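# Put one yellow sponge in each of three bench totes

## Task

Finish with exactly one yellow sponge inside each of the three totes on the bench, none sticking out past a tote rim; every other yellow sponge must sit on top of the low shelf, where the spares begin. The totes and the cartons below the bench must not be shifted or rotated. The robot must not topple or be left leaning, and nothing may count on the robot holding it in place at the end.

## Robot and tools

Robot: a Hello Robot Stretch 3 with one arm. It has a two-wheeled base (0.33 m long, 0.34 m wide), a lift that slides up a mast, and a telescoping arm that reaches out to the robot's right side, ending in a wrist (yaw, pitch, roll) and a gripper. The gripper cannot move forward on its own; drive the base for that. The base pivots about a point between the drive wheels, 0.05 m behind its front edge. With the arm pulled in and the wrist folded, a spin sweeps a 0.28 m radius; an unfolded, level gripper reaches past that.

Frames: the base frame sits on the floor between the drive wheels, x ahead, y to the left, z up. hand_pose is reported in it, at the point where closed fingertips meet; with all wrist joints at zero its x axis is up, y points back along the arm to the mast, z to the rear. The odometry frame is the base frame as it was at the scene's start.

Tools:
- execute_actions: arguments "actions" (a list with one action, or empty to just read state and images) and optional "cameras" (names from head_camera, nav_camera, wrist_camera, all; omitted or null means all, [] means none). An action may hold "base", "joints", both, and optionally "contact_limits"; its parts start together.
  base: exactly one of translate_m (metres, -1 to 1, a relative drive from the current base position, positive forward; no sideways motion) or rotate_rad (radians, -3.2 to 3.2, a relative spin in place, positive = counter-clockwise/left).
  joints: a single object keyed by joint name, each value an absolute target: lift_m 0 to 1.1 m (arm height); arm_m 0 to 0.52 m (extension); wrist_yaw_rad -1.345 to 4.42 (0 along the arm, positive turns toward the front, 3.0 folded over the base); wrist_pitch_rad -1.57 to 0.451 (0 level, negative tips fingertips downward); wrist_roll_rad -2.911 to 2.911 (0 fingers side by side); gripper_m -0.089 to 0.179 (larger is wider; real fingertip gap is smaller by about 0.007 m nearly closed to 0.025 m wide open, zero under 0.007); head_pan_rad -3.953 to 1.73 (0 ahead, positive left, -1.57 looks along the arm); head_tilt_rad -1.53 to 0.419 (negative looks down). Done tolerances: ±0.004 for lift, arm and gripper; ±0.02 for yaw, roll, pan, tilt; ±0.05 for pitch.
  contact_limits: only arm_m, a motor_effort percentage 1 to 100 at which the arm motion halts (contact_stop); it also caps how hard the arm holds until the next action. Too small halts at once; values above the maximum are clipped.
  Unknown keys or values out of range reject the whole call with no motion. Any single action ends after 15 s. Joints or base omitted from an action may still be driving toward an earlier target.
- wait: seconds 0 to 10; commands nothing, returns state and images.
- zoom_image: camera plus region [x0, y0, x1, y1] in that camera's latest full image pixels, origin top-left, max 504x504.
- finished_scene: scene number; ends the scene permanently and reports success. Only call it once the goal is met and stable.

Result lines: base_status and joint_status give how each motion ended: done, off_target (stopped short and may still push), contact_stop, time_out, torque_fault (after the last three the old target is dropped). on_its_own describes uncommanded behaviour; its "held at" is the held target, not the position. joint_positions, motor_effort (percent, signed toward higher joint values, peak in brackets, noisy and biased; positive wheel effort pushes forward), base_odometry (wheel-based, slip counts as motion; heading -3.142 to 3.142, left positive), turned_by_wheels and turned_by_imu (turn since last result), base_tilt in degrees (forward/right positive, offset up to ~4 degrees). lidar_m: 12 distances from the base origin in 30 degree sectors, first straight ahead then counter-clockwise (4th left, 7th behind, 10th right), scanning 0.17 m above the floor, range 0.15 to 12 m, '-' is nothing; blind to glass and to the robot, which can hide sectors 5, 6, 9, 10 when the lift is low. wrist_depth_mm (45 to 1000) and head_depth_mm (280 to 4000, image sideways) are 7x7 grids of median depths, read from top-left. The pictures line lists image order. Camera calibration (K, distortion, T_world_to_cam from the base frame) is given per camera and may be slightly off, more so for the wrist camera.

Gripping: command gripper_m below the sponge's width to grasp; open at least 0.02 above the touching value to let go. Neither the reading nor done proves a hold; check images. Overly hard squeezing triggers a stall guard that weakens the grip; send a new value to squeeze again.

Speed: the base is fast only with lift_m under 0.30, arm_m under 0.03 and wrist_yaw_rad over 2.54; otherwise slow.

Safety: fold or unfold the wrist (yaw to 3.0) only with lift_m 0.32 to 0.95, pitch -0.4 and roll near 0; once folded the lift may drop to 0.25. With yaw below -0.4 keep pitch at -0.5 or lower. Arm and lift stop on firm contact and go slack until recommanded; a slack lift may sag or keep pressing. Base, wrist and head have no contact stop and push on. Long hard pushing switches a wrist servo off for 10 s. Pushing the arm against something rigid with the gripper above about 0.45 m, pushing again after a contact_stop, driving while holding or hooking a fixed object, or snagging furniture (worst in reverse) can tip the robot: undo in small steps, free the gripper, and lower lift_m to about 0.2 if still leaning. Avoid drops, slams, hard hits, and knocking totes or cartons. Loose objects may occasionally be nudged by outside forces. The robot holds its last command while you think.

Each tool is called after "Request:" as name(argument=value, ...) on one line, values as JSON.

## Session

Request:
execute_actions(actions=[{"joints":{"head_pan_rad":0,"head_tilt_rad":-0.5}}], cameras=["nav_camera","head_camera"])

Request:
execute_actions(actions=[{"joints":{"head_pan_rad":1.6}}], cameras=["nav_camera","head_camera"])

Request:
execute_actions(actions=[{"joints":{"head_pan_rad":-1.6}}], cameras=["nav_camera","head_camera"])

Request:
execute_actions(actions=[{"joints":{"head_pan_rad":-3.2}}], cameras=["nav_camera","head_camera"])

Scene clock: 0.87 s.
base_odometry: x=+0.000 y=+0.000 heading=+0.000 (m, m, rad; odometry frame)
turned_by_wheels: +0.000 (rad since the last result)
turned_by_imu: +0.000 (rad since the last result)
base_tilt: forward=+0.3 right=+0.1 (deg)
lidar_m: 1.87 1.99 1.90 1.05 1.01 1.04 1.39 2.29 2.51 1.28 1.22 1.27
head_depth_mm: 2519 2715 2902 2861 2099 1668 1380 / 2394 2613 2877 2877 2106 1681 1394 / 2265 2462 2677 2788 2122 1675 1392 / 2164 2340 2553 2692 2125 1684 1388 / 2050 2217 2396 2575 2138 1691 1388 / 1975 2106 2258 2253 2111 1683 1399 / 1886 2013 2100 2144 2045 1683 1394
base_status: not commanded
joint_positions: lift_m=+0.397 arm_m=+0.002 wrist_yaw_rad=+2.791 wrist_pitch_rad=-0.430 wrist_roll_rad=+0.002 gripper_m=+0.037 head_pan_rad=-0.002 head_tilt_rad=-0.493
joint_status: all done
motor_effort: left_wheel=-1(0) right_wheel=-1(0) lift_m=+19(19) arm_m=+0(0) wrist_yaw_rad=-1(0) wrist_pitch_rad=+7(7) wrist_roll_rad=+0(0) gripper_m=+0(1) head_pan_rad=+1(2) head_tilt_rad=-1(20) (%)
hand_pose: x=+0.0554 y=+0.0619 z=+0.4072 quat_wxyz=(+0.269, +0.707, +0.028, +0.653) (m; base frame)
wrist_depth_mm: - - - - - - - / - - - - - - - / - - - - - - - / - - - 986 943 938 914 / 818 813 805 791 785 730 726 / 675 - 677 642 - 620 625 / 589 547 551 564 553 538 523
pictures: head_camera (sideways: a quarter turn clockwise sets it upright), nav_camera (sideways: a quarter turn counterclockwise sets it upright)
camera_calibration (this result's frames):
head_camera: T_world_to_cam=[[-0.467089, -0.00407803, -0.884201, 1.17378], [-0.0150045, 0.999882, 0.00331473, 0.00406005], [0.884083, 0.0148153, -0.467095, 0.557081], [0, 0, 0, 1]] pos_world=[0.0558175, -0.00752614, 1.29806]
nav_camera: T_world_to_cam=[[0.469003, 0.0116288, 0.88312, -1.10885], [0.0114795, -0.999909, 0.0070702, 0.0443424], [0.883122, 0.00682186, -0.469094, 0.563639], [0, 0, 0, 1]] pos_world=[0.0217837, 0.0533879, 1.24333]
Images, in order (width x height): head_camera 896x504, nav_camera 672x504.

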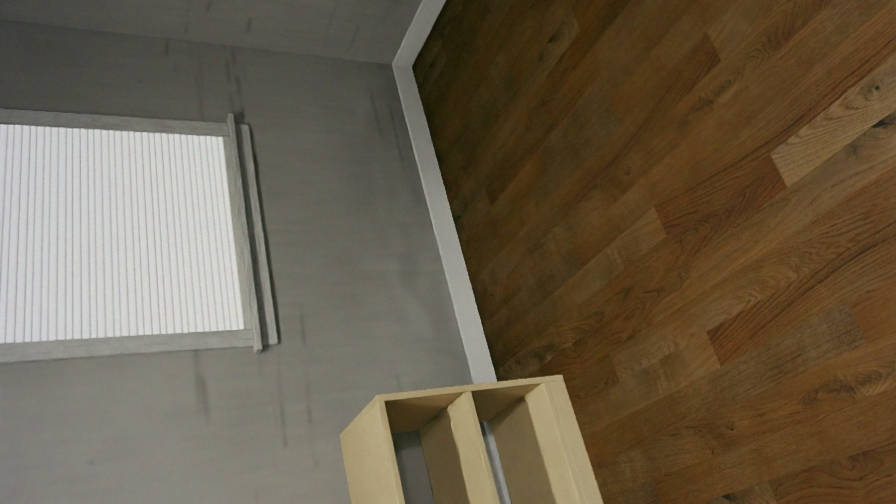

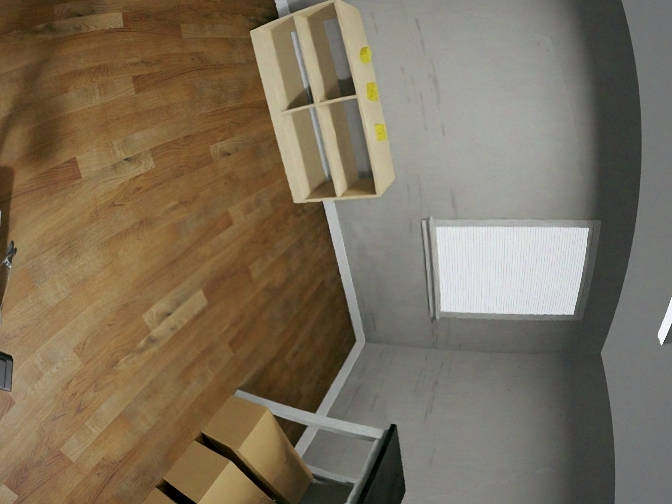

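Scene clock: 2.17 s.
base_odometry: x=+0.000 y=+0.000 heading=+0.000 (m, m, rad; odometry frame)
turned_by_wheels: +0.000 (rad since the last result)
turned_by_imu: +0.000 (rad since the last result)
base_tilt: forward=+0.5 right=+0.1 (deg)
lidar_m: 1.87 1.99 1.89 1.05 1.01 1.03 1.39 2.28 2.51 1.28 1.22 1.27
head_depth_mm: 1803 1995 2181 2446 2124 1668 1380 / 1731 1879 2046 2260 2113 1681 1386 / 1647 1785 1931 2130 2124 1681 1393 / 1581 1702 1848 2020 2105 1674 1392 / 1513 1620 1762 1900 2034 1685 1389 / 1442 1556 1650 1119 1219 1317 1388 / 1389 1477 1462 1045 1130 1234 1389
base_status: not commanded
joint_positions: lift_m=+0.397 arm_m=+0.002 wrist_yaw_rad=+2.791 wrist_pitch_rad=-0.430 wrist_roll_rad=+0.002 gripper_m=+0.037 head_pan_rad=+1.593 head_tilt_rad=-0.494
joint_status: all done
motor_effort: left_wheel=-1(0) right_wheel=-1(0) lift_m=+19(19) arm_m=+0(1) wrist_yaw_rad=+0(1) wrist_pitch_rad=+7(7) wrist_roll_rad=+0(0) gripper_m=-1(0) head_pan_rad=+4(62) head_tilt_rad=-2(1) (%)
hand_pose: x=+0.0554 y=+0.0619 z=+0.4072 quat_wxyz=(+0.269, +0.707, +0.028, +0.653) (m; base frame)
wrist_depth_mm: - - - - - - - / - - - - - - - / - - - - - - - / - - - 943 935 923 896 / 817 818 782 785 779 739 720 / 671 - 666 648 - 614 622 / 575 551 555 553 550 531 538
pictures: head_camera (sideways: a quarter turn clockwise sets it upright), nav_camera (sideways: a quarter turn counterclockwise sets it upright)
camera_calibration (this result's frames):
head_camera: T_world_to_cam=[[0.0155057, -0.467088, -0.884075, 1.17068], [-0.999216, -0.0394535, 0.00331946, 0.0100576], [-0.0364303, 0.88333, -0.467334, 0.563006], [0, 0, 0, 1]] pos_world=[0.012408, 0.0498857, 1.29804]
nav_camera: T_world_to_cam=[[-0.0231011, 0.468817, 0.882993, -1.10568], [0.999329, 0.035933, 0.00706643, 0.0383214], [-0.0284157, 0.882564, -0.469332, 0.569509], [0, 0, 0, 1]] pos_world=[-0.0476552, 0.0143575, 1.24333]
Images, in order (width x height): head_camera 896x504, nav_camera 672x504.

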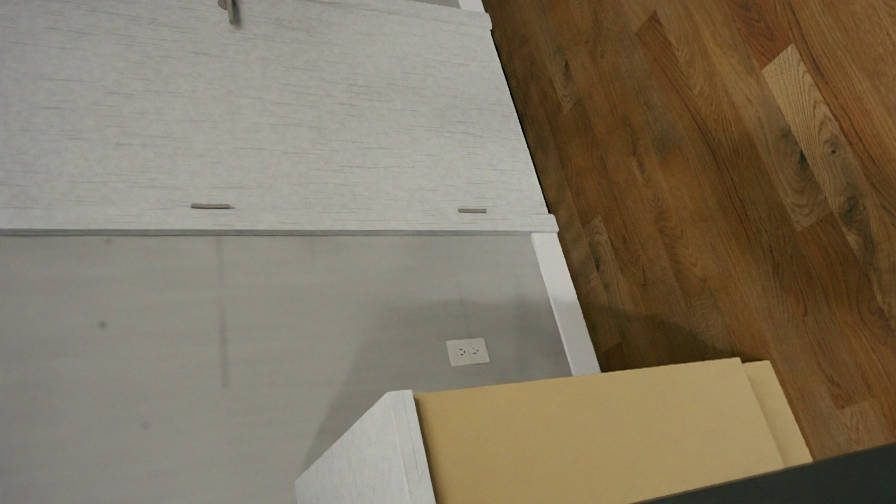

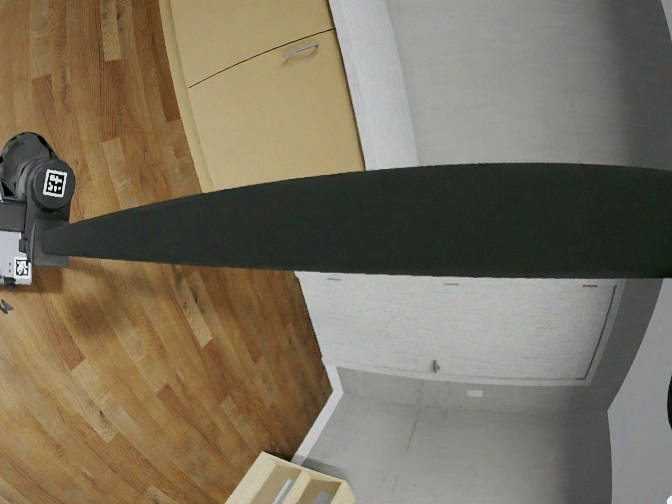

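Scene clock: 4.10 s.
base_odometry: x=+0.000 y=+0.000 heading=+0.000 (m, m, rad; odometry frame)
turned_by_wheels: +0.000 (rad since the last result)
turned_by_imu: +0.000 (rad since the last result)
base_tilt: forward=+0.3 right=+0.1 (deg)
lidar_m: 1.88 1.99 1.90 1.05 1.01 1.04 1.39 2.29 2.51 1.29 1.23 1.27
head_depth_mm: 2560 2795 3071 2855 2100 1686 1380 / 2399 2618 2897 2851 2110 1680 1385 / 2263 2479 2691 2814 2137 1680 1389 / 2147 2320 2451 2578 1773 1686 1394 / 2044 2199 1562 2550 1689 1647 1391 / 1948 2055 1445 2278 1756 1594 1399 / 1862 1969 1333 2249 1693 1512 1394
base_status: not commanded
joint_positions: lift_m=+0.397 arm_m=+0.002 wrist_yaw_rad=+2.791 wrist_pitch_rad=-0.430 wrist_roll_rad=+0.002 gripper_m=+0.037 head_pan_rad=-1.593 head_tilt_rad=-0.494
joint_status: all done
motor_effort: left_wheel=+0(0) right_wheel=+0(0) lift_m=+20(20) arm_m=+0(0) wrist_yaw_rad=+0(0) wrist_pitch_rad=+7(7) wrist_roll_rad=+0(0) gripper_m=+0(1) head_pan_rad=-5(61) head_tilt_rad=-1(1) (%)
hand_pose: x=+0.0554 y=+0.0619 z=+0.4072 quat_wxyz=(+0.269, +0.707, +0.028, +0.653) (m; base frame)
wrist_depth_mm: - - - - - - - / - - - - - - - / - - - - - - - / - - - 956 983 894 887 / 787 815 793 790 790 749 744 / 679 - 694 652 - 616 611 / 579 552 554 551 548 533 531
pictures: head_camera (sideways: a quarter turn clockwise sets it upright), nav_camera (sideways: a quarter turn counterclockwise sets it upright)
camera_calibration (this result's frames):
head_camera: T_world_to_cam=[[0.0050265, 0.467474, -0.883992, 1.17063], [0.999984, -0.0044694, 0.00332254, -0.00214156], [-0.00239771, -0.883995, -0.467489, 0.563001], [0, 0, 0, 1]] pos_world=[-0.00239275, -0.0495598, 1.29803]
nav_camera: T_world_to_cam=[[0.0024856, -0.469534, 0.882911, -1.10573], [-0.999943, 0.0079896, 0.00706396, 0.0505202], [-0.0103709, -0.882878, -0.469488, 0.569601], [0, 0, 0, 1]] pos_world=[0.059173, -0.0166941, 1.24333]
Images, in order (width x height): head_camera 896x504, nav_camera 672x504.

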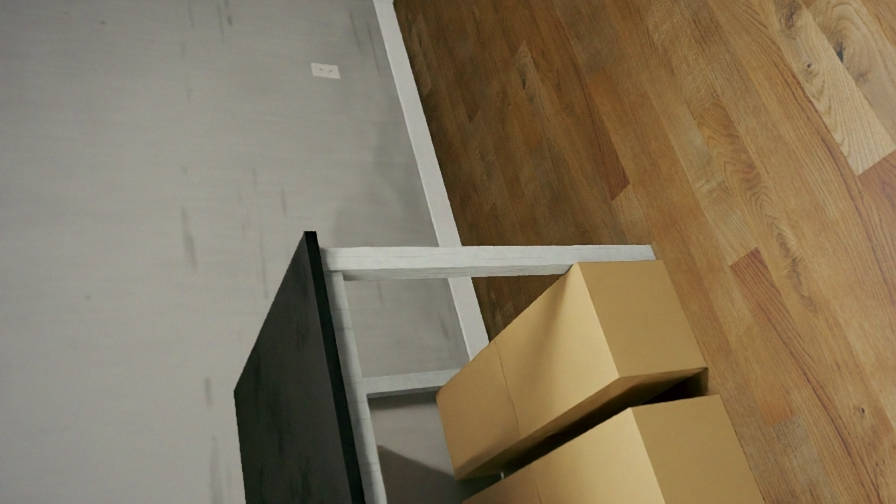

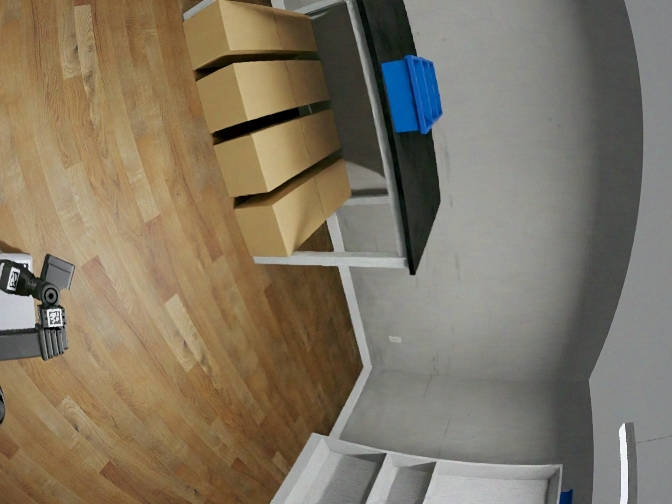

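Scene clock: 5.40 s.
base_odometry: x=+0.000 y=+0.000 heading=+0.000 (m, m, rad; odometry frame)
turned_by_wheels: +0.000 (rad since the last result)
turned_by_imu: +0.000 (rad since the last result)
base_tilt: forward=+0.3 right=-0.1 (deg)
lidar_m: 1.87 1.99 1.89 1.05 1.01 1.03 1.39 2.29 2.51 1.28 1.22 1.27
head_depth_mm: 1867 1957 1329 1347 1436 1573 1382 / 2093 2189 1458 1520 1641 1674 1388 / 2344 2513 1655 1760 1916 1677 1392 / 2603 2828 3052 2748 2124 1687 1391 / 2538 2737 2933 2880 2129 1694 1398 / 2415 2562 2772 2857 2132 1683 1398 / 2271 2450 2614 2745 2127 1687 1391
base_status: not commanded
joint_positions: lift_m=+0.397 arm_m=+0.002 wrist_yaw_rad=+2.791 wrist_pitch_rad=-0.430 wrist_roll_rad=+0.002 gripper_m=+0.037 head_pan_rad=-3.193 head_tilt_rad=-0.494
joint_status: all done
motor_effort: left_wheel=-1(0) right_wheel=+0(0) lift_m=+19(19) arm_m=+0(0) wrist_yaw_rad=+0(1) wrist_pitch_rad=+7(7) wrist_roll_rad=+0(0) gripper_m=+0(1) head_pan_rad=-5(62) head_tilt_rad=-1(1) (%)
hand_pose: x=+0.0554 y=+0.0619 z=+0.4072 quat_wxyz=(+0.269, +0.707, +0.028, +0.653) (m; base frame)
wrist_depth_mm: - - - - - - - / - - - - - - - / - - - - - - - / - - - 959 942 919 902 / 793 824 787 780 797 754 728 / 679 - 682 643 - 626 611 / 571 553 562 545 536 538 527
pictures: head_camera (sideways: a quarter turn clockwise sets it upright), nav_camera (sideways: a quarter turn counterclockwise sets it upright)
camera_calibration (this result's frames):
head_camera: T_world_to_cam=[[0.467149, -0.0186759, -0.883981, 1.1678], [-0.0336676, -0.999428, 0.00332296, 0.00416319], [-0.883537, 0.0282092, -0.467511, 0.568404], [0, 0, 0, 1]] pos_world=[-0.0431906, 0.00993631, 1.29803]
nav_camera: T_world_to_cam=[[-0.469428, 0.0112272, 0.882899, -1.10284], [0.0371848, 0.999283, 0.00706363, 0.0441942], [-0.882188, 0.0361463, -0.469509, 0.574947], [0, 0, 0, 1]] pos_world=[-0.0121353, -0.052563, 1.24333]
Images, in order (width x height): head_camera 896x504, nav_camera 672x504.

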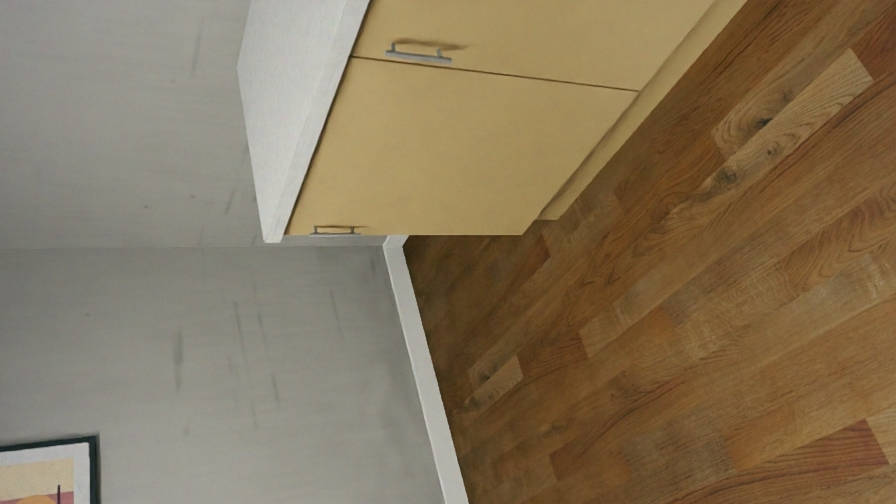

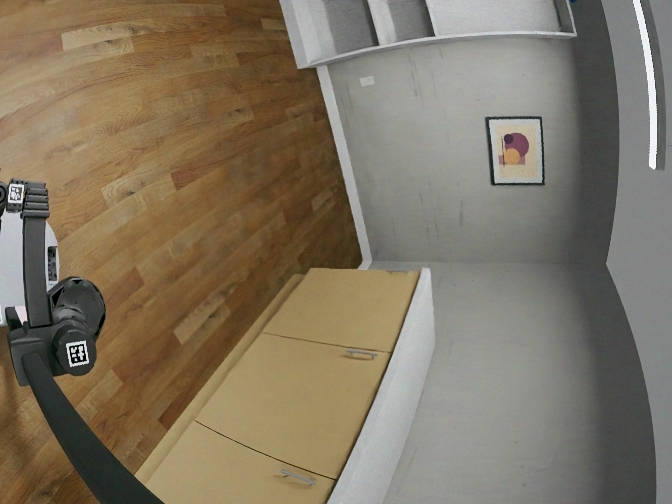

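Request:
execute_actions(actions=[{"joints":{"lift_m":0.27,"head_pan_rad":0,"head_tilt_rad":-0.4}}], cameras=[])

Request:
execute_actions(actions=[{"base":{"rotate_rad":-1.02}}], cameras=[])

Request:
execute_actions(actions=[{"base":{"translate_m":0.75},"joints":{"head_tilt_rad":-0.6}}], cameras=["nav_camera","head_camera"])

Scene clock: 10.17 s.
base_odometry: x=+0.000 y=+0.000 heading=+0.000 (m, m, rad; odometry frame)
turned_by_wheels: +0.000 (rad since the last result)
turned_by_imu: +0.001 (rad since the last result)
base_tilt: forward=+0.4 right=+0.0 (deg)
lidar_m: 1.87 1.99 1.90 1.05 1.01 1.03 1.39 2.28 2.51 1.28 1.22 1.27
head_depth_mm: 2536 2674 2840 2973 2411 1848 1482 / 2437 2612 2798 3037 2407 1829 1493 / 2283 2454 2637 2842 2414 1841 1488 / 2190 2323 2477 2695 2405 1848 1480 / 2074 2201 2330 2504 2411 1838 1484 / 1994 2102 2217 2328 2169 1843 1486 / 1897 2004 2125 2156 2079 1835 1484
base_status: not commanded
joint_positions: lift_m=+0.270 arm_m=+0.002 wrist_yaw_rad=+2.791 wrist_pitch_rad=-0.430 wrist_roll_rad=+0.002 gripper_m=+0.037 head_pan_rad=-0.007 head_tilt_rad=-0.408
joint_status: all done
motor_effort: left_wheel=+0(0) right_wheel=+0(0) lift_m=+15(18) arm_m=+0(1) wrist_yaw_rad=-1(1) wrist_pitch_rad=+7(7) wrist_roll_rad=+0(0) gripper_m=+0(1) head_pan_rad=+5(61) head_tilt_rad=+3(11) (%)
hand_pose: x=+0.0553 y=+0.0618 z=+0.2802 quat_wxyz=(+0.270, +0.707, +0.028, +0.653) (m; base frame)
wrist_depth_mm: - - - - - - - / - - - - - - - / - - - 977 951 938 932 / - 769 768 738 742 696 685 / 611 620 602 599 597 571 551 / 513 - 519 484 - 475 471 / 443 - - 417 418 405 406
pictures: none
No camera images: the call's "cameras" was empty. Leave "cameras" out to get every camera's image.

Scene clock: 12.17 s.
base_odometry: x=+0.000 y=+0.000 heading=-1.020 (m, m, rad; odometry frame)
turned_by_wheels: -1.020 (rad since the last result)
turned_by_imu: -1.033 (rad since the last result)
base_tilt: forward=+0.4 right=+0.2 (deg)
lidar_m: 1.22 1.30 1.87 1.79 1.91 1.04 1.00 1.04 1.43 2.28 2.52 1.27
head_depth_mm: 1839 1940 1846 2230 1905 1542 1489 / 1848 1967 1859 2237 1987 1518 1494 / 1863 1977 1376 2267 1910 1518 1487 / 1864 1991 1375 2291 2103 1572 1486 / 1878 2000 1879 2270 1924 1539 1492 / 1877 1999 1885 2286 1993 1577 1485 / 1881 2013 1899 2275 2006 1561 1490
base_status: done
joint_positions: lift_m=+0.270 arm_m=+0.002 wrist_yaw_rad=+2.791 wrist_pitch_rad=-0.430 wrist_roll_rad=+0.002 gripper_m=+0.037 head_pan_rad=-0.007 head_tilt_rad=-0.408
joint_status: not commanded
motor_effort: left_wheel=+2(10) right_wheel=-2(6) lift_m=+14(15) arm_m=+0(0) wrist_yaw_rad=+0(0) wrist_pitch_rad=+7(7) wrist_roll_rad=+0(0) gripper_m=+2(1) head_pan_rad=+5(5) head_tilt_rad=+3(3) (%)
hand_pose: x=+0.0553 y=+0.0618 z=+0.2802 quat_wxyz=(+0.270, +0.707, +0.028, +0.653) (m; base frame)
wrist_depth_mm: - - - - - - - / - - - - - - - / - - - - 945 915 892 / - 773 762 740 711 717 687 / 599 614 607 592 596 579 554 / 520 - 514 480 - 482 462 / 454 - - 425 416 415 403
pictures: none
No camera images: the call's "cameras" was empty. Leave "cameras" out to get every camera's image.

Scene clock: 16.47 s.
base_odometry: x=+0.393 y=-0.639 heading=-1.020 (m, m, rad; odometry frame)
turned_by_wheels: +0.000 (rad since the last result)
turned_by_imu: +0.004 (rad since the last result)
base_tilt: forward=+0.4 right=+0.2 (deg)
lidar_m: 0.47 0.49 0.68 1.79 2.26 2.45 1.75 1.83 2.69 2.31 0.65 0.49
head_depth_mm: 1176 1267 973 541 570 1276 1026 / 1180 1259 681 542 570 1215 1027 / 1180 1245 685 545 573 1249 1046 / 1184 1252 690 546 576 1288 1077 / 1196 1273 694 549 579 1222 1032 / 1199 1301 990 567 612 1252 1033 / 1204 1300 999 714 616 1258 1085
base_status: done
joint_positions: lift_m=+0.270 arm_m=+0.002 wrist_yaw_rad=+2.791 wrist_pitch_rad=-0.430 wrist_roll_rad=+0.002 gripper_m=+0.037 head_pan_rad=-0.007 head_tilt_rad=-0.593
joint_status: all done
motor_effort: left_wheel=+1(12) right_wheel=-2(4) lift_m=+15(14) arm_m=+0(0) wrist_yaw_rad=-1(1) wrist_pitch_rad=+7(7) wrist_roll_rad=+0(0) gripper_m=+1(0) head_pan_rad=+4(3) head_tilt_rad=-1(14) (%)
hand_pose: x=+0.0553 y=+0.0618 z=+0.2802 quat_wxyz=(+0.270, +0.707, +0.028, +0.653) (m; base frame)
wrist_depth_mm: - - - - - 824 753 / - - - - 810 570 449 / - - - - 842 593 416 / - 786 759 735 737 638 435 / 605 619 607 603 604 546 454 / 506 - 516 484 - 486 447 / 453 - - 425 414 403 402
pictures: head_camera (sideways: a quarter turn clockwise sets it upright), nav_camera (sideways: a quarter turn counterclockwise sets it upright)
camera_calibration (this result's frames):
head_camera: T_world_to_cam=[[-0.553022, -0.00143886, -0.833165, 1.10775], [-0.0102018, 0.999935, 0.00504469, 0.00177908], [0.833104, 0.0112896, -0.553001, 0.669165], [0, 0, 0, 1]] pos_world=[0.0551468, -0.00773968, 1.29298]
nav_camera: T_world_to_cam=[[0.554852, 0.00898199, 0.831901, -1.04258], [0.00773087, -0.999954, 0.00564021, 0.0462278], [0.831913, 0.00330184, -0.554896, 0.675589], [0, 0, 0, 1]] pos_world=[0.0160891, 0.0533594, 1.24194]
Images, in order (width x height): head_camera 896x504, nav_camera 672x504.

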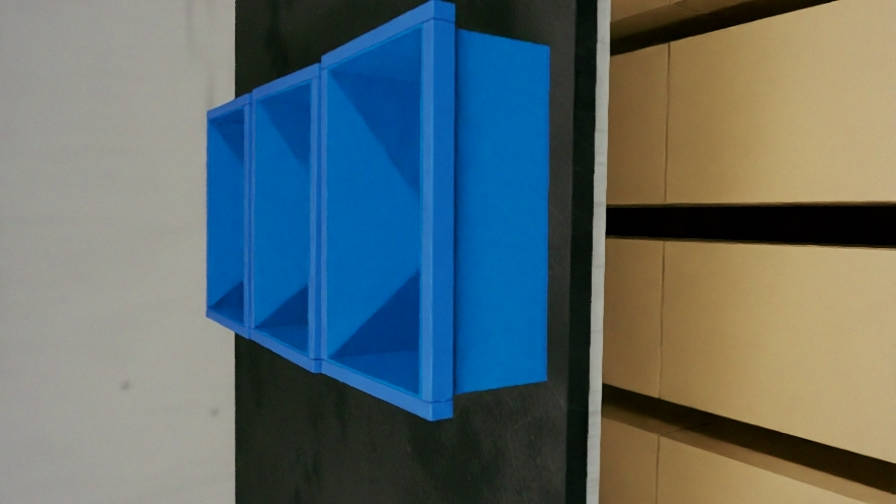

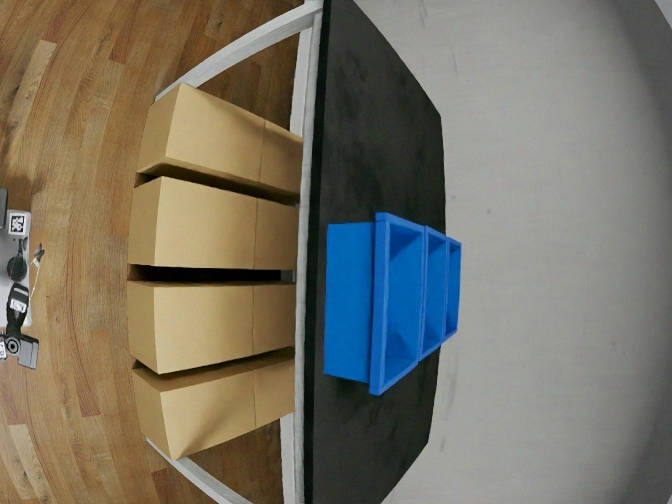

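Request:
execute_actions(actions=[{"base":{"translate_m":0.235},"joints":{"lift_m":0.9,"wrist_pitch_rad":-0.4}}], cameras=[])

Request:
execute_actions(actions=[{"joints":{"wrist_yaw_rad":0,"gripper_m":0.12}}], cameras=[])

Request:
execute_actions(actions=[{"joints":{"lift_m":1.1}}], cameras=[])

Request:
execute_actions(actions=[{"base":{"rotate_rad":1.515},"joints":{"arm_m":0.1}}], cameras=["wrist_camera"])

Request:
execute_actions(actions=[{"joints":{"wrist_pitch_rad":-1.0}}], cameras=["wrist_camera"])

Request:
execute_actions(actions=[{"joints":{"wrist_pitch_rad":-0.6}}], cameras=[])

Request:
execute_actions(actions=[{"joints":{"arm_m":0.3}}], cameras=[])

Request:
execute_actions(actions=[{"joints":{"wrist_pitch_rad":-1.0}}], cameras=["wrist_camera"])

Request:
execute_actions(actions=[{"joints":{"wrist_pitch_rad":-0.6}}], cameras=[])

Request:
execute_actions(actions=[{"joints":{"arm_m":0.51}}], cameras=[])

Request:
execute_actions(actions=[{"joints":{"wrist_pitch_rad":-1.0}}], cameras=["wrist_camera"])

Scene clock: 29.73 s.
base_odometry: x=+0.516 y=-0.839 heading=-1.020 (m, m, rad; odometry frame)
turned_by_wheels: +0.000 (rad since the last result)
turned_by_imu: +0.002 (rad since the last result)
base_tilt: forward=+0.3 right=+0.1 (deg)
lidar_m: 0.24 0.25 0.34 1.82 2.26 2.70 1.99 2.07 2.39 2.30 0.33 0.24
head_depth_mm: 968 1056 973 482 494 340 365 / 968 1068 670 484 499 342 366 / 980 1076 673 485 500 343 366 / 983 1073 674 489 502 319 367 / 985 1080 678 492 503 320 368 / 987 1086 993 496 495 341 368 / 993 1089 995 712 406 339 377
base_status: done
joint_positions: lift_m=+0.900 arm_m=+0.002 wrist_yaw_rad=+2.791 wrist_pitch_rad=-0.422 wrist_roll_rad=+0.002 gripper_m=+0.037 head_pan_rad=-0.007 head_tilt_rad=-0.594
joint_status: all done
motor_effort: left_wheel=+1(11) right_wheel=-2(8) lift_m=+24(22) arm_m=+1(0) wrist_yaw_rad=+0(1) wrist_pitch_rad=+10(12) wrist_roll_rad=+0(0) gripper_m=+0(0) head_pan_rad=+4(6) head_tilt_rad=-1(1) (%)
hand_pose: x=+0.0557 y=+0.0628 z=+0.9115 quat_wxyz=(+0.267, +0.707, +0.025, +0.654) (m; base frame)
wrist_depth_mm: - - - - - 761 543 / - - - - 460 406 219 / - - - - - 294 229 / - - - - - 342 217 / - - - - - - 253 / - - - - - 933 876 / - - - - 841 774 771
pictures: none
No camera images: the call's "cameras" was empty. Leave "cameras" out to get every camera's image.

Scene clock: 32.13 s.
base_odometry: x=+0.516 y=-0.839 heading=-1.020 (m, m, rad; odometry frame)
turned_by_wheels: +0.000 (rad since the last result)
turned_by_imu: +0.000 (rad since the last result)
base_tilt: forward=+0.4 right=+0.0 (deg)
lidar_m: 0.24 0.25 0.34 1.82 2.26 2.69 1.99 2.07 2.40 2.29 0.33 0.24
head_depth_mm: 964 1058 972 481 495 340 365 / 970 1064 671 484 500 341 366 / 977 1073 672 485 500 343 367 / 981 1078 674 488 502 320 367 / 984 1080 677 492 503 320 368 / 985 1082 991 495 496 341 368 / 992 1094 992 713 406 339 376
base_status: not commanded
joint_positions: lift_m=+0.900 arm_m=+0.002 wrist_yaw_rad=+0.003 wrist_pitch_rad=-0.422 wrist_roll_rad=+0.002 gripper_m=+0.120 head_pan_rad=-0.007 head_tilt_rad=-0.594
joint_status: all done
motor_effort: left_wheel=+2(2) right_wheel=-2(2) lift_m=+24(24) arm_m=+1(0) wrist_yaw_rad=-4(3) wrist_pitch_rad=+11(10) wrist_roll_rad=+0(0) gripper_m=+0(82) head_pan_rad=+5(6) head_tilt_rad=-1(1) (%)
hand_pose: x=-0.0207 y=-0.3713 z=+0.9115 quat_wxyz=(+0.691, +0.149, -0.692, -0.147) (m; base frame)
wrist_depth_mm: - - - - - - - / - 500 - - - - - / 329 415 - - - - - / 287 554 - - - - - / - - - - - - - / - - - - - - - / - - - - - - -
pictures: none
No camera images: the call's "cameras" was empty. Leave "cameras" out to get every camera's image.

Scene clock: 34.80 s.
base_odometry: x=+0.516 y=-0.839 heading=-1.020 (m, m, rad; odometry frame)
turned_by_wheels: +0.000 (rad since the last result)
turned_by_imu: +0.000 (rad since the last result)
base_tilt: forward=+0.4 right=+0.2 (deg)
lidar_m: 0.24 0.25 0.34 1.83 2.27 2.69 1.99 2.07 2.39 2.30 0.33 0.24
head_depth_mm: 967 1063 971 481 495 340 365 / 972 1063 671 483 499 342 366 / 974 1069 673 484 501 344 367 / 979 1072 674 488 502 320 367 / 983 1075 677 492 503 320 368 / 989 1087 991 496 496 341 368 / 994 1093 996 715 406 339 376
base_status: not commanded
joint_positions: lift_m=+1.100 arm_m=+0.002 wrist_yaw_rad=+0.003 wrist_pitch_rad=-0.422 wrist_roll_rad=+0.002 gripper_m=+0.120 head_pan_rad=-0.007 head_tilt_rad=-0.594
joint_status: all done
motor_effort: left_wheel=+1(1) right_wheel=-2(2) lift_m=+24(26) arm_m=+0(0) wrist_yaw_rad=-4(5) wrist_pitch_rad=+10(11) wrist_roll_rad=+0(0) gripper_m=+0(0) head_pan_rad=+4(3) head_tilt_rad=-1(1) (%)
hand_pose: x=-0.0208 y=-0.3713 z=+1.1115 quat_wxyz=(+0.691, +0.149, -0.692, -0.147) (m; base frame)
wrist_depth_mm: - - - - - - - / - - - - - - - / - - - - - - - / - 633 - - - - - / 500 494 - - - - - / 413 410 - - - - - / 352 - - - - - -
pictures: none
No camera images: the call's "cameras" was empty. Leave "cameras" out to get every camera's image.

Scene clock: 38.17 s.
base_odometry: x=+0.516 y=-0.839 heading=+0.495 (m, m, rad; odometry frame)
turned_by_wheels: +1.515 (rad since the last result)
turned_by_imu: +1.540 (rad since the last result)
base_tilt: forward=+0.3 right=+0.2 (deg)
lidar_m: 1.94 1.83 2.42 1.99 2.04 2.39 2.29 0.35 0.25 0.24 0.24 0.32
head_depth_mm: 1876 2043 2273 798 888 1030 1025 / 1876 2024 2274 2402 1868 1539 1245 / 1873 2030 2257 2403 1875 1539 1300 / 1858 2021 2273 2435 1879 1542 1298 / 1874 2063 2258 2399 1894 1544 1305 / 1876 2047 2207 2196 1887 1546 1305 / 1874 2018 2131 2190 1891 1554 1311
base_status: done
joint_positions: lift_m=+1.100 arm_m=+0.100 wrist_yaw_rad=+0.002 wrist_pitch_rad=-0.422 wrist_roll_rad=+0.002 gripper_m=+0.120 head_pan_rad=-0.007 head_tilt_rad=-0.594
joint_status: all done
motor_effort: left_wheel=-3(7) right_wheel=+2(5) lift_m=+24(24) arm_m=+5(6) wrist_yaw_rad=-3(4) wrist_pitch_rad=+10(10) wrist_roll_rad=+0(0) gripper_m=-1(1) head_pan_rad=+4(4) head_tilt_rad=-1(1) (%)
hand_pose: x=-0.0210 y=-0.4686 z=+1.1115 quat_wxyz=(+0.691, +0.149, -0.692, -0.148) (m; base frame)
wrist_depth_mm: 710 719 721 734 739 729 727 / 769 786 779 784 777 781 798 / 824 836 576 561 704 766 730 / 634 620 385 368 360 553 553 / 506 469 383 387 377 469 437 / 411 266 365 348 369 - 371 / 349 207 211 209 204 202 319
pictures: wrist_camera
camera_calibration (this result's frames):
wrist_camera: T_world_to_cam=[[-0.998188, -0.0057785, -0.0599021, 0.0554475], [0.0484535, 0.513174, -0.856916, 1.23396], [0.0356919, -0.858265, -0.511964, 0.330829], [0, 0, 0, 1]] pos_world=[-0.0162503, -0.348975, 1.23009]
Images, in order (width x height): wrist_camera 644x364.

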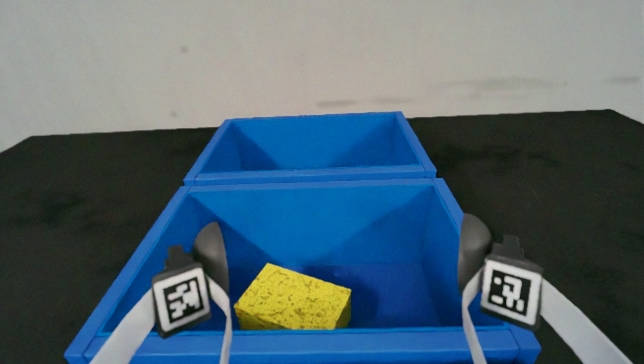

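Scene clock: 39.33 s.
base_odometry: x=+0.516 y=-0.839 heading=+0.495 (m, m, rad; odometry frame)
turned_by_wheels: +0.000 (rad since the last result)
turned_by_imu: +0.000 (rad since the last result)
base_tilt: forward=+0.3 right=+0.0 (deg)
lidar_m: 1.95 1.82 2.41 1.99 2.04 2.39 2.29 0.35 0.25 0.24 0.24 0.33
head_depth_mm: 1868 2032 2275 798 888 1031 1025 / 1862 2036 2278 2401 1877 1538 1245 / 1863 2032 2286 2408 1877 1543 1303 / 1870 2025 2268 2421 1895 1544 1304 / 1877 2053 2255 2404 1887 1548 1308 / 1871 2048 2195 2200 1899 1540 1304 / 1868 2045 2121 2213 1890 1554 1306
base_status: not commanded
joint_positions: lift_m=+1.100 arm_m=+0.100 wrist_yaw_rad=+0.002 wrist_pitch_rad=-1.003 wrist_roll_rad=+0.002 gripper_m=+0.120 head_pan_rad=-0.007 head_tilt_rad=-0.594
joint_status: all done
motor_effort: left_wheel=-2(3) right_wheel=+2(2) lift_m=+24(23) arm_m=+4(5) wrist_yaw_rad=-4(3) wrist_pitch_rad=+2(9) wrist_roll_rad=+0(0) gripper_m=+1(1) head_pan_rad=+4(5) head_tilt_rad=-1(1) (%)
hand_pose: x=-0.0214 y=-0.3621 z=+1.0094 quat_wxyz=(+0.620, +0.340, -0.620, -0.340) (m; base frame)
wrist_depth_mm: 293 274 351 348 343 196 347 / 195 190 187 184 182 174 320 / 176 178 183 187 192 186 286 / 187 224 241 251 261 213 154 / 184 255 266 263 259 199 142 / 183 234 247 245 242 - 142 / 179 231 230 230 227 219 134
pictures: wrist_camera
camera_calibration (this result's frames):
wrist_camera: T_world_to_cam=[[-0.998254, 0.0281658, -0.0519254, 0.0538724], [0.0479679, 0.899515, -0.434249, 0.805032], [0.0344767, -0.435982, -0.899295, 0.91379], [0, 0, 0, 1]] pos_world=[-0.0163418, -0.32726, 1.17415]
Images, in order (width x height): wrist_camera 644x364.

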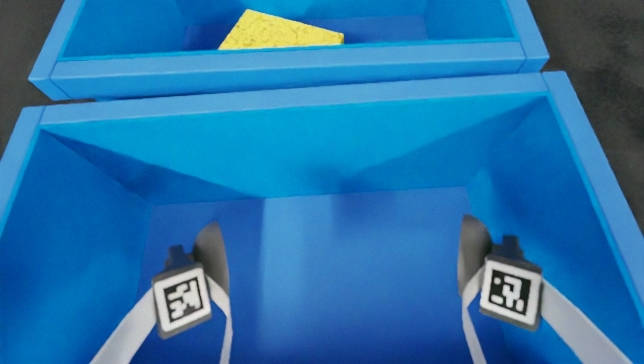

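Scene clock: 40.37 s.
base_odometry: x=+0.516 y=-0.839 heading=+0.495 (m, m, rad; odometry frame)
turned_by_wheels: +0.000 (rad since the last result)
turned_by_imu: +0.000 (rad since the last result)
base_tilt: forward=+0.3 right=+0.0 (deg)
lidar_m: 1.94 1.83 2.41 1.99 2.04 2.40 2.29 0.35 0.25 0.24 0.24 0.33
head_depth_mm: 1863 2052 2277 799 889 1031 1024 / 1872 2019 2282 2407 1860 1538 1244 / 1881 2017 2283 2388 1879 1540 1304 / 1871 2022 2282 2404 1880 1539 1300 / 1865 2049 2250 2401 1892 1543 1307 / 1878 2045 2209 2196 1893 1536 1310 / 1867 2055 2144 2188 1883 1546 1305
base_status: not commanded
joint_positions: lift_m=+1.100 arm_m=+0.100 wrist_yaw_rad=+0.002 wrist_pitch_rad=-0.621 wrist_roll_rad=+0.002 gripper_m=+0.120 head_pan_rad=-0.007 head_tilt_rad=-0.594
joint_status: all done
motor_effort: left_wheel=-3(3) right_wheel=+2(1) lift_m=+24(24) arm_m=+5(5) wrist_yaw_rad=-4(3) wrist_pitch_rad=+10(9) wrist_roll_rad=+0(0) gripper_m=+0(0) head_pan_rad=+4(3) head_tilt_rad=-1(1) (%)
hand_pose: x=-0.0211 y=-0.4390 z=+1.0697 quat_wxyz=(+0.673, +0.217, -0.673, -0.216) (m; base frame)
wrist_depth_mm: 758 746 759 736 731 745 759 / 690 693 467 517 469 615 592 / 541 511 356 363 353 496 484 / 457 310 402 403 393 396 403 / 383 236 320 306 213 335 345 / 323 214 191 190 190 - 300 / 187 212 217 221 225 217 271
pictures: none
No camera images: the call's "cameras" was empty. Leave "cameras" out to get every camera's image.

Scene clock: 43.07 s.
base_odometry: x=+0.516 y=-0.839 heading=+0.495 (m, m, rad; odometry frame)
turned_by_wheels: +0.000 (rad since the last result)
turned_by_imu: +0.000 (rad since the last result)
base_tilt: forward=+0.3 right=+0.1 (deg)
lidar_m: 1.94 1.83 2.41 1.99 2.05 2.40 2.29 0.35 0.25 0.24 0.24 0.32
head_depth_mm: 1866 2036 2266 798 895 1028 1025 / 1864 2025 2279 2404 1870 1536 1236 / 1868 2037 2274 2408 1878 1537 1308 / 1866 2036 2271 2405 1874 1542 1303 / 1868 2054 2273 2405 1895 1541 1305 / 1871 2038 2207 2201 1883 1545 1308 / 1875 2033 2147 2202 1883 1545 1306
base_status: not commanded
joint_positions: lift_m=+1.100 arm_m=+0.300 wrist_yaw_rad=+0.002 wrist_pitch_rad=-0.620 wrist_roll_rad=+0.002 gripper_m=+0.120 head_pan_rad=-0.007 head_tilt_rad=-0.594
joint_status: all done
motor_effort: left_wheel=-3(2) right_wheel=+2(2) lift_m=+24(24) arm_m=+5(4) wrist_yaw_rad=-3(3) wrist_pitch_rad=+10(10) wrist_roll_rad=+0(0) gripper_m=-1(0) head_pan_rad=+5(4) head_tilt_rad=-1(1) (%)
hand_pose: x=-0.0212 y=-0.6392 z=+1.0699 quat_wxyz=(+0.673, +0.216, -0.674, -0.216) (m; base frame)
wrist_depth_mm: 564 564 574 586 593 584 589 / 627 616 610 610 627 602 603 / 552 516 376 376 364 489 487 / 456 296 416 411 388 399 397 / 386 229 226 222 217 341 342 / 200 204 202 200 200 - 304 / 192 256 255 254 254 201 272
pictures: none
No camera images: the call's "cameras" was empty. Leave "cameras" out to get every camera's image.

Scene clock: 44.10 s.
base_odometry: x=+0.516 y=-0.839 heading=+0.495 (m, m, rad; odometry frame)
turned_by_wheels: +0.000 (rad since the last result)
turned_by_imu: +0.000 (rad since the last result)
base_tilt: forward=+0.4 right=+0.0 (deg)
lidar_m: 1.95 1.83 2.42 1.99 2.04 2.39 2.29 0.35 0.25 0.24 0.24 0.32
head_depth_mm: 1871 2044 2281 797 895 1026 1024 / 1875 2030 2266 2382 1870 1534 1247 / 1875 2030 2271 2415 1869 1536 1299 / 1879 2034 2260 2386 1876 1544 1306 / 1874 2046 2253 2411 1881 1540 1301 / 1869 2050 2199 2219 1880 1545 1308 / 1866 2058 2128 2188 1893 1554 1309
base_status: not commanded
joint_positions: lift_m=+1.100 arm_m=+0.300 wrist_yaw_rad=+0.002 wrist_pitch_rad=-1.003 wrist_roll_rad=+0.002 gripper_m=+0.120 head_pan_rad=-0.007 head_tilt_rad=-0.594
joint_status: all done
motor_effort: left_wheel=-3(2) right_wheel=+2(2) lift_m=+24(24) arm_m=+5(5) wrist_yaw_rad=-2(3) wrist_pitch_rad=+2(9) wrist_roll_rad=+0(0) gripper_m=+1(0) head_pan_rad=+6(4) head_tilt_rad=-1(1) (%)
hand_pose: x=-0.0214 y=-0.5621 z=+1.0094 quat_wxyz=(+0.620, +0.340, -0.620, -0.340) (m; base frame)
wrist_depth_mm: 220 251 362 358 191 192 346 / 193 184 182 181 178 177 316 / 194 208 210 212 214 194 289 / 199 254 277 271 270 196 262 / 197 260 221 259 258 184 142 / 195 246 204 203 241 - 131 / 193 232 230 225 228 200 122
pictures: wrist_camera
camera_calibration (this result's frames):
wrist_camera: T_world_to_cam=[[-0.998248, 0.0283728, -0.0519263, 0.0595986], [0.0481558, 0.899492, -0.434275, 0.984955], [0.0343857, -0.436015, -0.899282, 0.826564], [0, 0, 0, 1]] pos_world=[-0.0163591, -0.527256, 1.17415]
Images, in order (width x height): wrist_camera 644x364.

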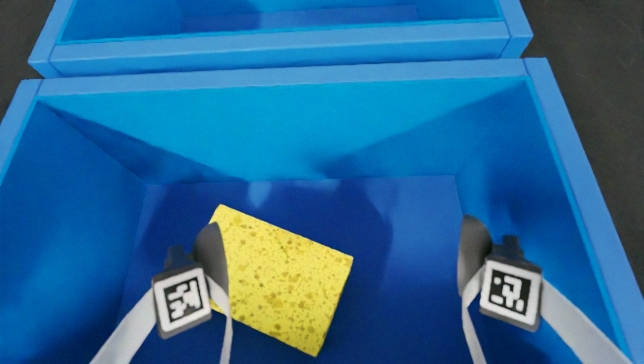

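Scene clock: 45.13 s.
base_odometry: x=+0.516 y=-0.839 heading=+0.495 (m, m, rad; odometry frame)
turned_by_wheels: +0.000 (rad since the last result)
turned_by_imu: +0.000 (rad since the last result)
base_tilt: forward=+0.3 right=-0.1 (deg)
lidar_m: 1.94 1.83 2.41 1.99 2.04 2.40 2.30 0.35 0.25 0.24 0.24 0.33
head_depth_mm: 1879 2030 2261 797 895 1029 1025 / 1868 2022 2260 2404 1877 1527 1249 / 1881 2011 2263 2417 1878 1540 1301 / 1855 2011 2276 2395 1876 1539 1308 / 1875 2039 2258 2423 1874 1546 1307 / 1858 2042 2201 2210 1890 1543 1310 / 1870 2044 2129 2193 1882 1542 1313
base_status: not commanded
joint_positions: lift_m=+1.100 arm_m=+0.300 wrist_yaw_rad=+0.002 wrist_pitch_rad=-0.621 wrist_roll_rad=+0.002 gripper_m=+0.120 head_pan_rad=-0.007 head_tilt_rad=-0.594
joint_status: all done
motor_effort: left_wheel=-3(2) right_wheel=+2(2) lift_m=+24(24) arm_m=+5(5) wrist_yaw_rad=-3(3) wrist_pitch_rad=+10(10) wrist_roll_rad=+0(0) gripper_m=+0(1) head_pan_rad=+5(5) head_tilt_rad=-1(1) (%)
hand_pose: x=-0.0212 y=-0.6390 z=+1.0697 quat_wxyz=(+0.673, +0.217, -0.673, -0.216) (m; base frame)
wrist_depth_mm: 564 569 574 580 579 600 596 / 634 624 634 613 623 608 622 / 542 518 374 376 357 483 488 / 442 295 410 412 391 398 400 / 382 229 226 221 219 342 350 / 200 204 200 199 201 - 306 / 193 256 257 256 255 202 271
pictures: none
No camera images: the call's "cameras" was empty. Leave "cameras" out to get every camera's image.

Scene clock: 47.93 s.
base_odometry: x=+0.516 y=-0.839 heading=+0.495 (m, m, rad; odometry frame)
turned_by_wheels: +0.000 (rad since the last result)
turned_by_imu: +0.000 (rad since the last result)
base_tilt: forward=+0.4 right=-0.1 (deg)
lidar_m: 1.95 1.83 2.42 1.99 2.04 2.39 2.29 0.35 0.25 0.24 0.24 0.32
head_depth_mm: 1857 2046 2295 796 895 1027 1026 / 1866 2031 2270 2396 1874 1529 1253 / 1873 2020 2284 2423 1881 1534 1302 / 1876 2016 2290 2399 1877 1542 1301 / 1850 2056 2272 2427 1881 1545 1307 / 1869 2062 2203 2222 1884 1542 1304 / 1873 2042 2126 2195 1890 1545 1300
base_status: not commanded
joint_positions: lift_m=+1.100 arm_m=+0.510 wrist_yaw_rad=+0.002 wrist_pitch_rad=-0.620 wrist_roll_rad=+0.002 gripper_m=+0.120 head_pan_rad=-0.007 head_tilt_rad=-0.594
joint_status: all done
motor_effort: left_wheel=-2(2) right_wheel=+2(2) lift_m=+24(24) arm_m=+5(3) wrist_yaw_rad=-3(3) wrist_pitch_rad=+10(10) wrist_roll_rad=+0(0) gripper_m=-1(1) head_pan_rad=+4(4) head_tilt_rad=-1(1) (%)
hand_pose: x=-0.0212 y=-0.8492 z=+1.0699 quat_wxyz=(+0.673, +0.216, -0.674, -0.216) (m; base frame)
wrist_depth_mm: 377 382 379 384 384 385 386 / 421 423 423 426 425 436 436 / 474 479 470 466 468 472 465 / 451 439 437 422 416 408 398 / 383 376 367 369 359 359 344 / 206 207 206 208 210 - 305 / 201 265 266 267 266 190 269
pictures: none
No camera images: the call's "cameras" was empty. Leave "cameras" out to get every camera's image.

Scene clock: 48.97 s.
base_odometry: x=+0.516 y=-0.839 heading=+0.495 (m, m, rad; odometry frame)
turned_by_wheels: +0.000 (rad since the last result)
turned_by_imu: +0.000 (rad since the last result)
base_tilt: forward=+0.4 right=+0.1 (deg)
lidar_m: 1.94 1.83 2.42 1.99 2.04 2.39 2.29 0.35 0.25 0.24 0.24 0.33
head_depth_mm: 1867 2045 2262 795 895 1033 1026 / 1866 2035 2273 2410 1881 1530 1237 / 1866 2030 2271 2415 1875 1543 1301 / 1859 2020 2271 2419 1887 1540 1305 / 1866 2060 2262 2404 1877 1542 1305 / 1873 2048 2199 2214 1881 1544 1309 / 1872 2035 2132 2187 1891 1556 1313
base_status: not commanded
joint_positions: lift_m=+1.100 arm_m=+0.510 wrist_yaw_rad=+0.002 wrist_pitch_rad=-1.003 wrist_roll_rad=+0.002 gripper_m=+0.120 head_pan_rad=-0.007 head_tilt_rad=-0.594
joint_status: all done
motor_effort: left_wheel=-3(3) right_wheel=+2(2) lift_m=+24(24) arm_m=+5(5) wrist_yaw_rad=-3(2) wrist_pitch_rad=+2(9) wrist_roll_rad=+0(0) gripper_m=+0(0) head_pan_rad=+5(5) head_tilt_rad=-2(1) (%)
hand_pose: x=-0.0214 y=-0.7721 z=+1.0094 quat_wxyz=(+0.620, +0.340, -0.620, -0.340) (m; base frame)
wrist_depth_mm: 382 373 367 360 358 349 343 / 184 186 183 181 180 176 316 / 201 214 218 220 221 181 294 / 205 265 273 278 271 184 267 / 204 263 266 259 257 172 142 / 202 246 247 243 243 - 131 / 199 230 231 229 225 188 122
pictures: wrist_camera
camera_calibration (this result's frames):
wrist_camera: T_world_to_cam=[[-0.998246, 0.0284519, -0.0519266, 0.0656091], [0.0482275, 0.899484, -0.434285, 1.17386], [0.0343509, -0.436027, -0.899278, 0.734986], [0, 0, 0, 1]] pos_world=[-0.0163657, -0.737257, 1.17415]
Images, in order (width x height): wrist_camera 644x364.

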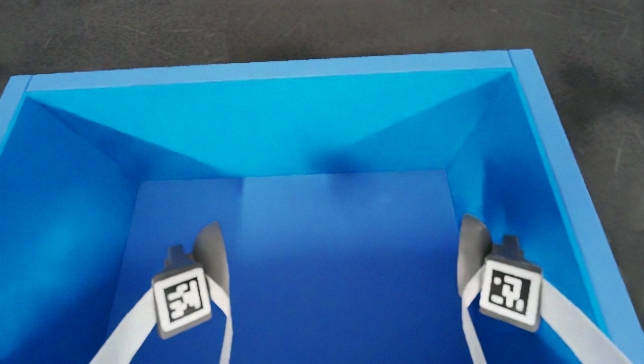

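Request:
execute_actions(actions=[{"base":{"rotate_rad":0.04},"joints":{"wrist_pitch_rad":-0.5}}], cameras=["wrist_camera"])

Request:
execute_actions(actions=[{"base":{"translate_m":0.5},"joints":{"arm_m":0.0,"head_pan_rad":0.7,"head_tilt_rad":-0.5}}], cameras=[])

Request:
execute_actions(actions=[{"base":{"translate_m":0.55}}], cameras=["head_camera"])

Scene clock: 53.03 s.
base_odometry: x=+0.516 y=-0.839 heading=+0.535 (m, m, rad; odometry frame)
turned_by_wheels: +0.040 (rad since the last result)
turned_by_imu: +0.041 (rad since the last result)
base_tilt: forward=+0.3 right=+0.1 (deg)
lidar_m: 1.83 2.06 2.70 1.99 2.07 2.39 2.30 0.33 0.24 0.24 0.25 0.34
head_depth_mm: 1851 1999 2247 2294 1757 1009 1027 / 1857 1992 2262 2400 1894 1531 1298 / 1864 2013 2265 2416 1880 1539 1303 / 1865 2032 2280 2426 1880 1540 1303 / 1887 2051 2271 2431 1876 1541 1305 / 1877 2078 2136 2187 1884 1549 1308 / 1887 2071 2138 2198 1891 1549 1310
base_status: done
joint_positions: lift_m=+1.100 arm_m=+0.510 wrist_yaw_rad=+0.002 wrist_pitch_rad=-0.523 wrist_roll_rad=+0.002 gripper_m=+0.120 head_pan_rad=-0.007 head_tilt_rad=-0.594
joint_status: all done
motor_effort: left_wheel=-2(10) right_wheel=+1(8) lift_m=+24(24) arm_m=+4(4) wrist_yaw_rad=-3(2) wrist_pitch_rad=+11(11) wrist_roll_rad=+0(0) gripper_m=+2(0) head_pan_rad=+4(4) head_tilt_rad=-1(1) (%)
hand_pose: x=-0.0212 y=-0.8647 z=+1.0896 quat_wxyz=(+0.683, +0.183, -0.683, -0.183) (m; base frame)
wrist_depth_mm: 374 374 377 373 364 361 362 / 412 417 411 406 405 396 399 / 467 459 461 454 451 443 443 / 502 495 478 491 485 469 468 / 428 426 419 408 395 409 388 / 362 362 351 346 347 - 335 / 315 218 215 208 202 201 290
pictures: wrist_camera
camera_calibration (this result's frames):
wrist_camera: T_world_to_cam=[[-0.998201, 0.000631391, -0.0599598, 0.0573458], [0.0484908, 0.59672, -0.800983, 1.42978], [0.0352734, -0.802449, -0.595677, 0.119144], [0, 0, 0, 1]] pos_world=[-0.0162913, -0.757609, 1.21964]
Images, in order (width x height): wrist_camera 644x364.

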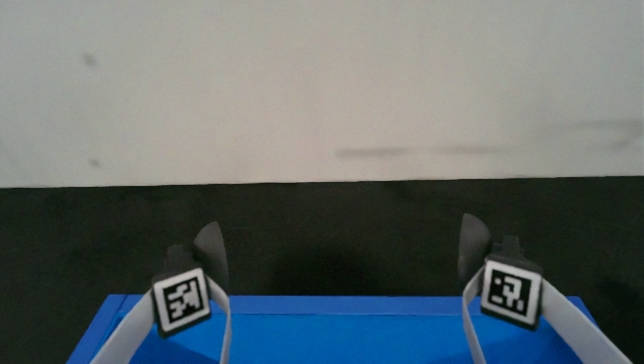

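Scene clock: 59.17 s.
base_odometry: x=+0.946 y=-0.584 heading=+0.535 (m, m, rad; odometry frame)
turned_by_wheels: +0.000 (rad since the last result)
turned_by_imu: +0.002 (rad since the last result)
base_tilt: forward=+0.4 right=+0.0 (deg)
lidar_m: 1.65 1.35 2.07 2.01 2.06 2.81 0.93 0.34 0.25 0.24 0.25 1.67
head_depth_mm: 1543 1648 1768 1726 1709 1637 1370 / 1651 1778 1906 1799 1836 1661 1375 / 1783 1923 2029 1874 1967 1649 1379 / 1926 2078 2164 2160 1995 1657 1377 / 2092 2299 2374 2293 2097 1656 1377 / 2323 2531 2771 2700 2074 1662 1383 / 2532 2750 2906 2839 2106 1674 1381
base_status: done
joint_positions: lift_m=+1.100 arm_m=+0.003 wrist_yaw_rad=+0.002 wrist_pitch_rad=-0.522 wrist_roll_rad=+0.002 gripper_m=+0.120 head_pan_rad=+0.693 head_tilt_rad=-0.507
joint_status: all done
joint sent to its limit — the command would take arm_m past its lower limit, so that joint was sent only as far as its limit.
motor_effort: left_wheel=-2(4) right_wheel=+1(6) lift_m=+24(24) arm_m=-4(6) wrist_yaw_rad=-3(3) wrist_pitch_rad=+10(11) wrist_roll_rad=+0(0) gripper_m=+1(0) head_pan_rad=+4(51) head_tilt_rad=+3(10) (%)
hand_pose: x=-0.0212 y=-0.3579 z=+1.0898 quat_wxyz=(+0.683, +0.183, -0.683, -0.182) (m; base frame)
wrist_depth_mm: 856 844 846 839 826 804 809 / 936 949 927 838 813 745 582 / - - 643 618 604 586 443 / - - 508 501 485 474 433 / - 459 427 411 406 405 389 / - 367 357 357 347 - 339 / - 309 307 306 301 293 292
pictures: none
No camera images: the call's "cameras" was empty. Leave "cameras" out to get every camera's image.

Scene clock: 65.80 s.
base_odometry: x=+1.419 y=-0.304 heading=+0.535 (m, m, rad; odometry frame)
turned_by_wheels: +0.000 (rad since the last result)
turned_by_imu: +0.003 (rad since the last result)
base_tilt: forward=+0.3 right=-0.1 (deg)
lidar_m: 1.11 0.84 1.26 2.58 2.37 2.83 0.93 0.42 0.54 1.17 1.22 1.15
head_depth_mm: 1023 1086 1162 1256 1287 1455 1371 / 1094 1174 1260 1346 1142 1212 1340 / 1174 1262 1371 1411 1195 1257 1309 / 1267 1376 1509 1479 1376 1433 1374 / 1380 1514 1667 1464 1487 1560 1379 / 1523 1666 1863 1572 1546 1615 1381 / 1691 1872 2063 1764 1900 1664 1385
base_status: done
joint_positions: lift_m=+1.100 arm_m=+0.003 wrist_yaw_rad=+0.002 wrist_pitch_rad=-0.522 wrist_roll_rad=+0.002 gripper_m=+0.120 head_pan_rad=+0.693 head_tilt_rad=-0.507
joint_status: not commanded
motor_effort: left_wheel=-3(4) right_wheel=+1(5) lift_m=+24(24) arm_m=-4(4) wrist_yaw_rad=-4(3) wrist_pitch_rad=+10(10) wrist_roll_rad=+0(0) gripper_m=+0(1) head_pan_rad=+5(4) head_tilt_rad=+3(3) (%)
hand_pose: x=-0.0212 y=-0.3579 z=+1.0898 quat_wxyz=(+0.683, +0.183, -0.683, -0.182) (m; base frame)
wrist_depth_mm: 850 854 847 833 838 824 824 / 948 927 895 931 893 766 759 / - - - - - 619 587 / - - - - - - 464 / - - - - - - 388 / - - - - - - 359 / - - - - - 895 883
pictures: head_camera (sideways: a quarter turn clockwise sets it upright)
camera_calibration (this result's frames):
head_camera: T_world_to_cam=[[-0.365443, -0.310214, -0.877621, 1.16458], [-0.652097, 0.758128, 0.00355771, 0.00763006], [0.664245, 0.573594, -0.479342, 0.574357], [0, 0, 0, 1]] pos_world=[0.0490503, 0.0260377, 1.29735]
Images, in order (width x height): head_camera 896x504.

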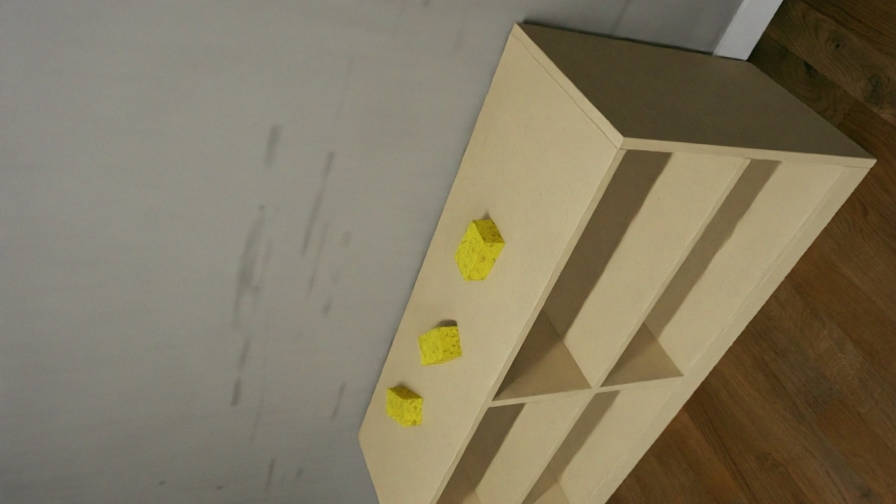

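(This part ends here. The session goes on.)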